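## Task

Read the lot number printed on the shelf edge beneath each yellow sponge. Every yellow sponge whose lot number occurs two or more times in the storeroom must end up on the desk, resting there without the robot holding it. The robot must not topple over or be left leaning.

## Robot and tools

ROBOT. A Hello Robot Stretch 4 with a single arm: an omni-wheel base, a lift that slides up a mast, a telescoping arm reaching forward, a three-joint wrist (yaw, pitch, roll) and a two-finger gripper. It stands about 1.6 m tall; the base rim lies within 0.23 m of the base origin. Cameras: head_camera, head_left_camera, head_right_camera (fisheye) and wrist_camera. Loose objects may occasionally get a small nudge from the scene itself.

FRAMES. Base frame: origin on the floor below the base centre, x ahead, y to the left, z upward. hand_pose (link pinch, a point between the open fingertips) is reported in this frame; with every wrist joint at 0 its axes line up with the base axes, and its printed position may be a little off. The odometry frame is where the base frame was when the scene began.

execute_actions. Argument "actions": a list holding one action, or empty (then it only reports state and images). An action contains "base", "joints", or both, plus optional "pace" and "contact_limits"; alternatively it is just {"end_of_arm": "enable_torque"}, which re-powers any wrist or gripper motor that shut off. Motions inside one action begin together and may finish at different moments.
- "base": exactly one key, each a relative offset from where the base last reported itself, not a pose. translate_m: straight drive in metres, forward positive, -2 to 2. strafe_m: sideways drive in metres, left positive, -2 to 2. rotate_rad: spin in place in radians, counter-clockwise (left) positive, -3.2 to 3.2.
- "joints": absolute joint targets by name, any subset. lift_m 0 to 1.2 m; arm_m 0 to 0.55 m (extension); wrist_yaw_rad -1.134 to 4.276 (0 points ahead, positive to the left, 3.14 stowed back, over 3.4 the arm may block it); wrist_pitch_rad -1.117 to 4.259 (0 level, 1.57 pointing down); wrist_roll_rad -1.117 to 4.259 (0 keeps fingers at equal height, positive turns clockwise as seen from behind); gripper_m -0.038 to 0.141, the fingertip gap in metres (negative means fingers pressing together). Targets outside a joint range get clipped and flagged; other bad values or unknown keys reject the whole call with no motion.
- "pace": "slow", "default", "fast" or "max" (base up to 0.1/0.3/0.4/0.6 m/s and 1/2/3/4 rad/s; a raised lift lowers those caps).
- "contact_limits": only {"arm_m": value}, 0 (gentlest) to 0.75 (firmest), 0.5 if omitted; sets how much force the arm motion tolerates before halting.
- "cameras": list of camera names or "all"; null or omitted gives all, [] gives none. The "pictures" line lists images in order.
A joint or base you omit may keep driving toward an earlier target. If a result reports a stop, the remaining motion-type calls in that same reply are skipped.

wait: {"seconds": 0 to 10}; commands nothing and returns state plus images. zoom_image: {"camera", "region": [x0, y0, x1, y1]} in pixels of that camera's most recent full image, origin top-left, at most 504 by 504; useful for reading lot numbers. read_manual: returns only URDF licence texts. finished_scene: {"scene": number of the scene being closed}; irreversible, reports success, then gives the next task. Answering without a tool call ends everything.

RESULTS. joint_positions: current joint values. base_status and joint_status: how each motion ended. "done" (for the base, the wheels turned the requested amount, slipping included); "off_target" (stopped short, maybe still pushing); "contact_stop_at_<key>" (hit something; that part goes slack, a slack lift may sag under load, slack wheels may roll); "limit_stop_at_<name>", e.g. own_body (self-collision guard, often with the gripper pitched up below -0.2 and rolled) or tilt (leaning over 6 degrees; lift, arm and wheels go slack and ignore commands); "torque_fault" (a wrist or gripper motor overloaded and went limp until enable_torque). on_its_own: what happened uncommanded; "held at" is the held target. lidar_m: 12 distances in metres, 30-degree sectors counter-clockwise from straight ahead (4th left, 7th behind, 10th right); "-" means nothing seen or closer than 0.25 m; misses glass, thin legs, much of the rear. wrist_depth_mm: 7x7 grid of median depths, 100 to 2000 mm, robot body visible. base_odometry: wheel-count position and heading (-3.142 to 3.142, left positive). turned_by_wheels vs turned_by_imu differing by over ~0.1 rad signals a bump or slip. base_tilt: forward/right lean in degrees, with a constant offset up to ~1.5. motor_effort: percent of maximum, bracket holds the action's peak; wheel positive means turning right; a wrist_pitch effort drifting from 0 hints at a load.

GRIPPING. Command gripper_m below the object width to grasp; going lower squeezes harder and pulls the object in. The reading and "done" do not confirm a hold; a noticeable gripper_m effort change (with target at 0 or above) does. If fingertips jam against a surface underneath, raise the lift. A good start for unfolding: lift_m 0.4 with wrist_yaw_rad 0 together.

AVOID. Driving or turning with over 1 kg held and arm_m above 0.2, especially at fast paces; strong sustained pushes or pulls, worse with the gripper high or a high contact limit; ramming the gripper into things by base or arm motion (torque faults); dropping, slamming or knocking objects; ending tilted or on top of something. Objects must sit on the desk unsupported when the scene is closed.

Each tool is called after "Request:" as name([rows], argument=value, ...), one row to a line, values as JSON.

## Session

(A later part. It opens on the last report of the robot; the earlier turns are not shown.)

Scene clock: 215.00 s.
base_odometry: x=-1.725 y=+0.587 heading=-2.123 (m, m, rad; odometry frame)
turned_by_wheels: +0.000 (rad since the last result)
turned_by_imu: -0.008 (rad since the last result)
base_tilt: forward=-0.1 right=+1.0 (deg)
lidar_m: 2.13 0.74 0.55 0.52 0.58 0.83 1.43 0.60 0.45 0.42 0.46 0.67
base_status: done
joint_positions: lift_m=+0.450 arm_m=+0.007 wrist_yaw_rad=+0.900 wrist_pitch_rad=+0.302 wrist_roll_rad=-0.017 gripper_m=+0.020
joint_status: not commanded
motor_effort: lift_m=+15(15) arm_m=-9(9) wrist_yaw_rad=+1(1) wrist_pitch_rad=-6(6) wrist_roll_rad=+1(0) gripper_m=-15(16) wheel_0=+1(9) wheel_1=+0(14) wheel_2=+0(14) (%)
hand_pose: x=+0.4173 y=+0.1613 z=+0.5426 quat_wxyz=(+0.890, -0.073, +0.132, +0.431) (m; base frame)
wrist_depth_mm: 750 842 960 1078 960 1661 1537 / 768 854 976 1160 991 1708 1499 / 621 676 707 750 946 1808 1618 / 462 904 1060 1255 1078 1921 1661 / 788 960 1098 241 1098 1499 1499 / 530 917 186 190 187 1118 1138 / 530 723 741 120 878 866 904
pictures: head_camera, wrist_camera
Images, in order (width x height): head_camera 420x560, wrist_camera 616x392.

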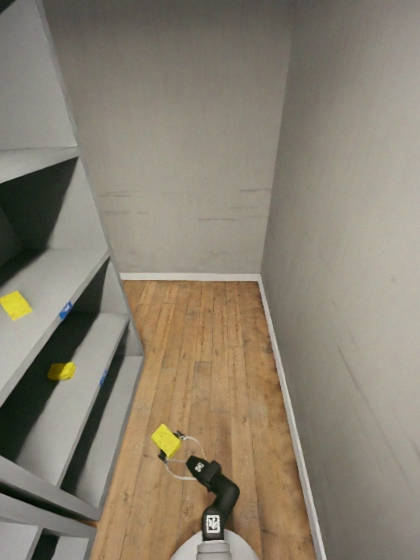

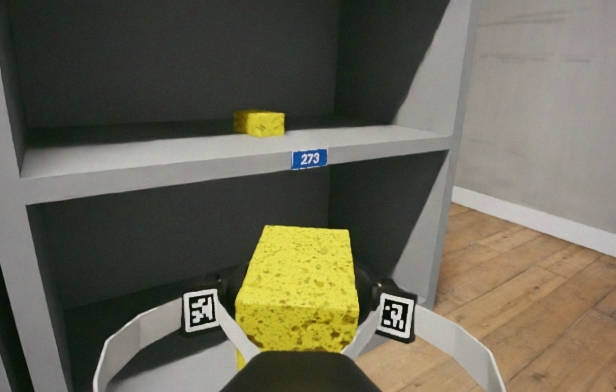

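Request:
execute_actions([
  {"base":{"translate_m":1.56},"pace":"max"},
], cameras=[])

Request:
execute_actions([
  {"base":{"rotate_rad":1.52},"pace":"fast"},
], cameras=[])

Request:
execute_actions([
  {"base":{"translate_m":1.8},"joints":{"lift_m":0.75,"wrist_yaw_rad":0.3},"pace":"max"},
], cameras=[])

Request:
execute_actions([
  {"base":{"rotate_rad":0.65},"pace":"fast"},
], cameras=["head_camera"])

Scene clock: 224.33 s.
base_odometry: x=-2.543 y=-0.742 heading=-2.123 (m, m, rad; odometry frame)
turned_by_wheels: +0.000 (rad since the last result)
turned_by_imu: -0.006 (rad since the last result)
base_tilt: forward=+0.0 right=+0.8 (deg)
lidar_m: 0.56 0.60 0.88 2.50 0.62 0.71 1.76 0.72 0.53 0.51 0.55 0.59
base_status: done
joint_positions: lift_m=+0.450 arm_m=+0.007 wrist_yaw_rad=+0.900 wrist_pitch_rad=+0.302 wrist_roll_rad=-0.017 gripper_m=+0.020
joint_status: not commanded
motor_effort: lift_m=+15(15) arm_m=-9(9) wrist_yaw_rad=+1(1) wrist_pitch_rad=-6(5) wrist_roll_rad=-1(1) gripper_m=-14(17) wheel_0=+2(9) wheel_1=+1(7) wheel_2=+1(14) (%)
hand_pose: x=+0.4173 y=+0.1613 z=+0.5426 quat_wxyz=(+0.890, -0.073, +0.132, +0.431) (m; base frame)
wrist_depth_mm: - 1281 683 488 373 303 260 / - 1397 732 500 382 307 264 / - 1537 778 521 399 315 271 / 1808 1618 820 539 404 320 277 / 1366 1366 878 241 413 334 283 / 1025 1060 186 190 188 332 287 / 842 831 842 119 433 317 294
pictures: none
No camera images: the call's "cameras" was empty. Leave "cameras" out to get every camera's image.

Scene clock: 226.03 s.
base_odometry: x=-2.543 y=-0.742 heading=-0.603 (m, m, rad; odometry frame)
turned_by_wheels: +1.520 (rad since the last result)
turned_by_imu: +1.543 (rad since the last result)
base_tilt: forward=-0.2 right=+1.0 (deg)
lidar_m: 2.19 0.62 0.67 1.89 0.77 0.55 0.51 0.53 0.60 0.56 0.59 0.83
base_status: done
joint_positions: lift_m=+0.450 arm_m=+0.007 wrist_yaw_rad=+0.900 wrist_pitch_rad=+0.302 wrist_roll_rad=-0.017 gripper_m=+0.020
joint_status: not commanded
motor_effort: lift_m=+15(15) arm_m=-9(9) wrist_yaw_rad=-2(0) wrist_pitch_rad=-5(6) wrist_roll_rad=+1(1) gripper_m=-14(17) wheel_0=+0(8) wheel_1=+1(12) wheel_2=-2(11) (%)
hand_pose: x=+0.4173 y=+0.1614 z=+0.5426 quat_wxyz=(+0.890, -0.073, +0.132, +0.431) (m; base frame)
wrist_depth_mm: - 1098 424 484 580 - - / - 1160 445 504 621 - - / - 976 473 530 654 - - / 1863 1229 492 569 691 - - / 1336 1229 508 242 741 1464 1464 / 1042 991 186 189 187 1118 1118 / 854 809 707 119 831 866 917
pictures: none
No camera images: the call's "cameras" was empty. Leave "cameras" out to get every camera's image.

Scene clock: 231.03 s.
base_odometry: x=-1.060 y=-1.762 heading=-0.602 (m, m, rad; odometry frame)
turned_by_wheels: +0.000 (rad since the last result)
turned_by_imu: -0.007 (rad since the last result)
base_tilt: forward=-0.1 right=+0.9 (deg)
lidar_m: 1.41 0.86 0.91 3.39 1.23 0.96 2.33 0.83 0.60 0.56 0.58 0.77
base_status: done
joint_positions: lift_m=+0.750 arm_m=+0.007 wrist_yaw_rad=+0.300 wrist_pitch_rad=+0.302 wrist_roll_rad=-0.017 gripper_m=+0.020
joint_status: all done
motor_effort: lift_m=+20(26) arm_m=-9(9) wrist_yaw_rad=-2(7) wrist_pitch_rad=-6(7) wrist_roll_rad=-1(0) gripper_m=-17(17) wheel_0=+0(8) wheel_1=+1(11) wheel_2=+2(13) (%)
hand_pose: x=+0.4665 y=-0.0020 z=+0.8422 quat_wxyz=(+0.977, -0.031, +0.148, +0.149) (m; base frame)
wrist_depth_mm: 1366 1255 1182 1098 1025 960 917 / 1464 1308 1229 1138 1060 991 931 / 1255 1281 1281 1160 1118 1025 976 / 778 1008 1336 1229 1160 1078 1025 / 1708 1464 1397 242 1182 1160 1078 / 1430 1060 187 189 188 1182 1098 / 1229 1182 1255 119 1308 1182 1160
pictures: none
No camera images: the call's "cameras" was empty. Leave "cameras" out to get every camera's image.

Scene clock: 232.37 s.
base_odometry: x=-1.060 y=-1.762 heading=+0.047 (m, m, rad; odometry frame)
turned_by_wheels: +0.650 (rad since the last result)
turned_by_imu: +0.659 (rad since the last result)
base_tilt: forward=-0.1 right=+1.0 (deg)
lidar_m: 0.85 1.02 2.31 1.08 0.93 1.61 0.74 0.57 0.56 0.58 0.89 1.41
base_status: done
joint_positions: lift_m=+0.750 arm_m=+0.007 wrist_yaw_rad=+0.300 wrist_pitch_rad=+0.302 wrist_roll_rad=-0.017 gripper_m=+0.020
joint_status: not commanded
motor_effort: lift_m=+20(20) arm_m=-9(9) wrist_yaw_rad=-5(2) wrist_pitch_rad=-8(6) wrist_roll_rad=+1(1) gripper_m=-13(19) wheel_0=-1(7) wheel_1=-2(9) wheel_2=-3(9) (%)
hand_pose: x=+0.4665 y=-0.0021 z=+0.8422 quat_wxyz=(+0.977, -0.031, +0.148, +0.149) (m; base frame)
wrist_depth_mm: - - - 1756 1397 1138 991 / - - - 1863 1464 1182 1008 / - - 1308 1430 1366 1182 1025 / - - - 778 866 1118 1025 / 1921 - 1863 242 1397 1255 1025 / 1499 1499 186 189 187 1281 1078 / 1229 1182 1229 119 1160 1182 1098
pictures: head_camera
Images, in order (width x height): head_camera 420x560.

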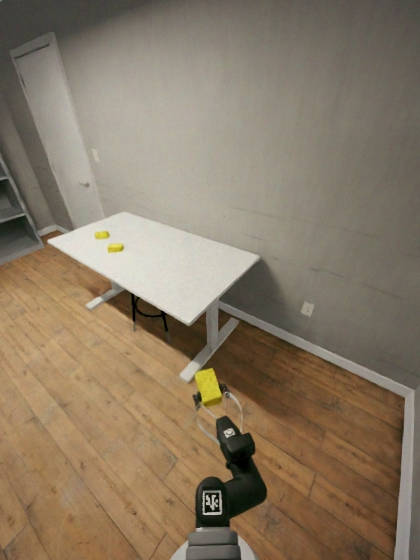

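Request:
execute_actions([
  {"base":{"translate_m":0.35},"joints":{"arm_m":0.48,"wrist_yaw_rad":0.5,"lift_m":0.71},"pace":"fast"},
], cameras=["head_camera"])

Request:
execute_actions([
  {"joints":{"lift_m":0.673}},
], cameras=["wrist_camera"])

Scene clock: 238.20 s.
base_odometry: x=-0.711 y=-1.745 heading=+0.047 (m, m, rad; odometry frame)
turned_by_wheels: +0.000 (rad since the last result)
turned_by_imu: -0.001 (rad since the last result)
base_tilt: forward=+0.0 right=+1.0 (deg)
lidar_m: 0.52 0.58 3.07 1.46 1.16 1.59 1.00 0.80 0.74 0.83 1.14 1.04
base_status: done
joint_positions: lift_m=+0.710 arm_m=+0.478 wrist_yaw_rad=+0.500 wrist_pitch_rad=+0.302 wrist_roll_rad=-0.017 gripper_m=+0.020
joint_status: all done
motor_effort: lift_m=+15(22) arm_m=+9(9) wrist_yaw_rad=-1(7) wrist_pitch_rad=-6(6) wrist_roll_rad=+1(1) gripper_m=-16(18) wheel_0=+0(8) wheel_1=+1(10) wheel_2=+0(14) (%)
hand_pose: x=+0.9329 y=+0.0553 z=+0.8026 quat_wxyz=(+0.958, -0.045, +0.144, +0.246) (m; base frame)
wrist_depth_mm: - - - 1182 788 597 492 / - - - 1182 809 603 492 / 1098 991 1078 1098 831 615 504 / 585 603 621 627 654 603 512 / 410 418 427 242 445 452 455 / 315 317 186 189 187 340 342 / 257 249 255 119 268 260 278
pictures: head_camera
Images, in order (width x height): head_camera 420x560.

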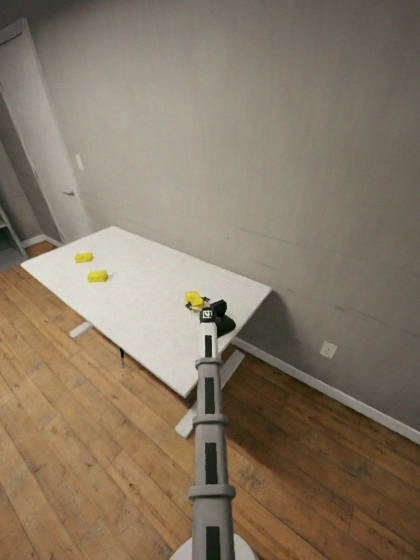

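Scene clock: 239.20 s.
base_odometry: x=-0.711 y=-1.745 heading=+0.047 (m, m, rad; odometry frame)
turned_by_wheels: +0.000 (rad since the last result)
turned_by_imu: +0.000 (rad since the last result)
base_tilt: forward=-0.1 right=+1.1 (deg)
lidar_m: 0.50 0.55 3.07 1.46 1.16 1.61 1.02 0.78 0.74 0.81 1.13 1.03
base_status: not commanded
joint_positions: lift_m=+0.673 arm_m=+0.478 wrist_yaw_rad=+0.500 wrist_pitch_rad=+0.302 wrist_roll_rad=-0.017 gripper_m=+0.020
joint_status: all done
motor_effort: lift_m=+14(11) arm_m=+9(10) wrist_yaw_rad=+0(0) wrist_pitch_rad=-6(6) wrist_roll_rad=+0(0) gripper_m=-16(15) wheel_0=+0(0) wheel_1=+2(2) wheel_2=+0(0) (%)
hand_pose: x=+0.9329 y=+0.0553 z=+0.7657 quat_wxyz=(+0.958, -0.045, +0.144, +0.246) (m; base frame)
wrist_depth_mm: - - - 1160 798 597 484 / - - - 1205 809 603 496 / 820 732 891 917 788 615 504 / 480 488 504 517 530 549 496 / 334 343 347 243 362 368 375 / 255 259 186 189 187 279 281 / 211 203 207 119 219 212 232
pictures: wrist_camera
Images, in order (width x height): wrist_camera 616x392.

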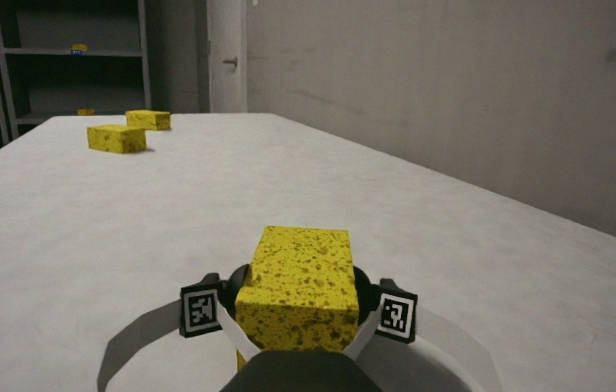

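Request:
execute_actions([
  {"joints":{"lift_m":0.67,"gripper_m":0.11}},
], cameras=[])

Request:
execute_actions([
  {"joints":{"lift_m":0.76},"pace":"fast"},
], cameras=["wrist_camera"])

Request:
finished_scene(scene=1)

Scene clock: 245.40 s.
base_odometry: x=-0.711 y=-1.745 heading=+0.047 (m, m, rad; odometry frame)
turned_by_wheels: +0.000 (rad since the last result)
turned_by_imu: +0.000 (rad since the last result)
base_tilt: forward=-0.1 right=+1.0 (deg)
lidar_m: 0.49 0.57 3.06 1.45 1.16 1.59 1.02 0.80 0.74 0.83 1.15 1.05
base_status: not commanded
joint_positions: lift_m=+0.670 arm_m=+0.478 wrist_yaw_rad=+0.500 wrist_pitch_rad=+0.302 wrist_roll_rad=-0.017 gripper_m=+0.110
joint_status: all done
motor_effort: lift_m=+15(21) arm_m=+9(10) wrist_yaw_rad=-1(2) wrist_pitch_rad=-6(6) wrist_roll_rad=-1(0) gripper_m=-2(15) wheel_0=+0(0) wheel_1=+2(1) wheel_2=+0(0) (%)
hand_pose: x=+0.9329 y=+0.0553 z=+0.7626 quat_wxyz=(+0.958, -0.045, +0.144, +0.246) (m; base frame)
wrist_depth_mm: - - - 1182 788 597 480 / - - - 1205 788 603 496 / 809 732 891 904 788 615 500 / 466 480 492 504 521 539 492 / 329 332 342 249 357 362 368 / 251 242 201 201 200 271 274 / 207 205 210 123 216 210 228
pictures: none
No camera images: the call's "cameras" was empty. Leave "cameras" out to get every camera's image.

Scene clock: 246.53 s.
base_odometry: x=-0.711 y=-1.745 heading=+0.047 (m, m, rad; odometry frame)
turned_by_wheels: +0.000 (rad since the last result)
turned_by_imu: +0.000 (rad since the last result)
base_tilt: forward=-0.1 right=+1.0 (deg)
lidar_m: 0.51 0.58 3.08 1.46 1.15 1.61 1.02 0.79 0.74 0.82 1.13 1.03
base_status: not commanded
joint_positions: lift_m=+0.760 arm_m=+0.478 wrist_yaw_rad=+0.500 wrist_pitch_rad=+0.302 wrist_roll_rad=-0.017 gripper_m=+0.110
joint_status: all done
motor_effort: lift_m=+21(22) arm_m=+9(9) wrist_yaw_rad=+0(1) wrist_pitch_rad=-5(5) wrist_roll_rad=+0(1) gripper_m=+1(2) wheel_0=+0(0) wheel_1=+1(1) wheel_2=+0(0) (%)
hand_pose: x=+0.9329 y=+0.0553 z=+0.8521 quat_wxyz=(+0.958, -0.045, +0.144, +0.246) (m; base frame)
wrist_depth_mm: - - - 1160 788 597 488 / - - - 1205 809 603 496 / - 1366 1336 1160 831 615 500 / 723 750 759 788 759 627 508 / 504 521 530 544 554 559 512 / 392 382 368 418 201 424 427 / 322 320 330 123 338 329 347
pictures: wrist_camera
Images, in order (width x height): wrist_camera 616x392.

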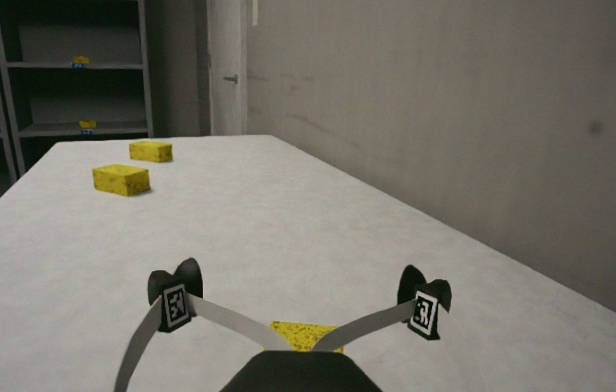

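The scene is finished: the task was done.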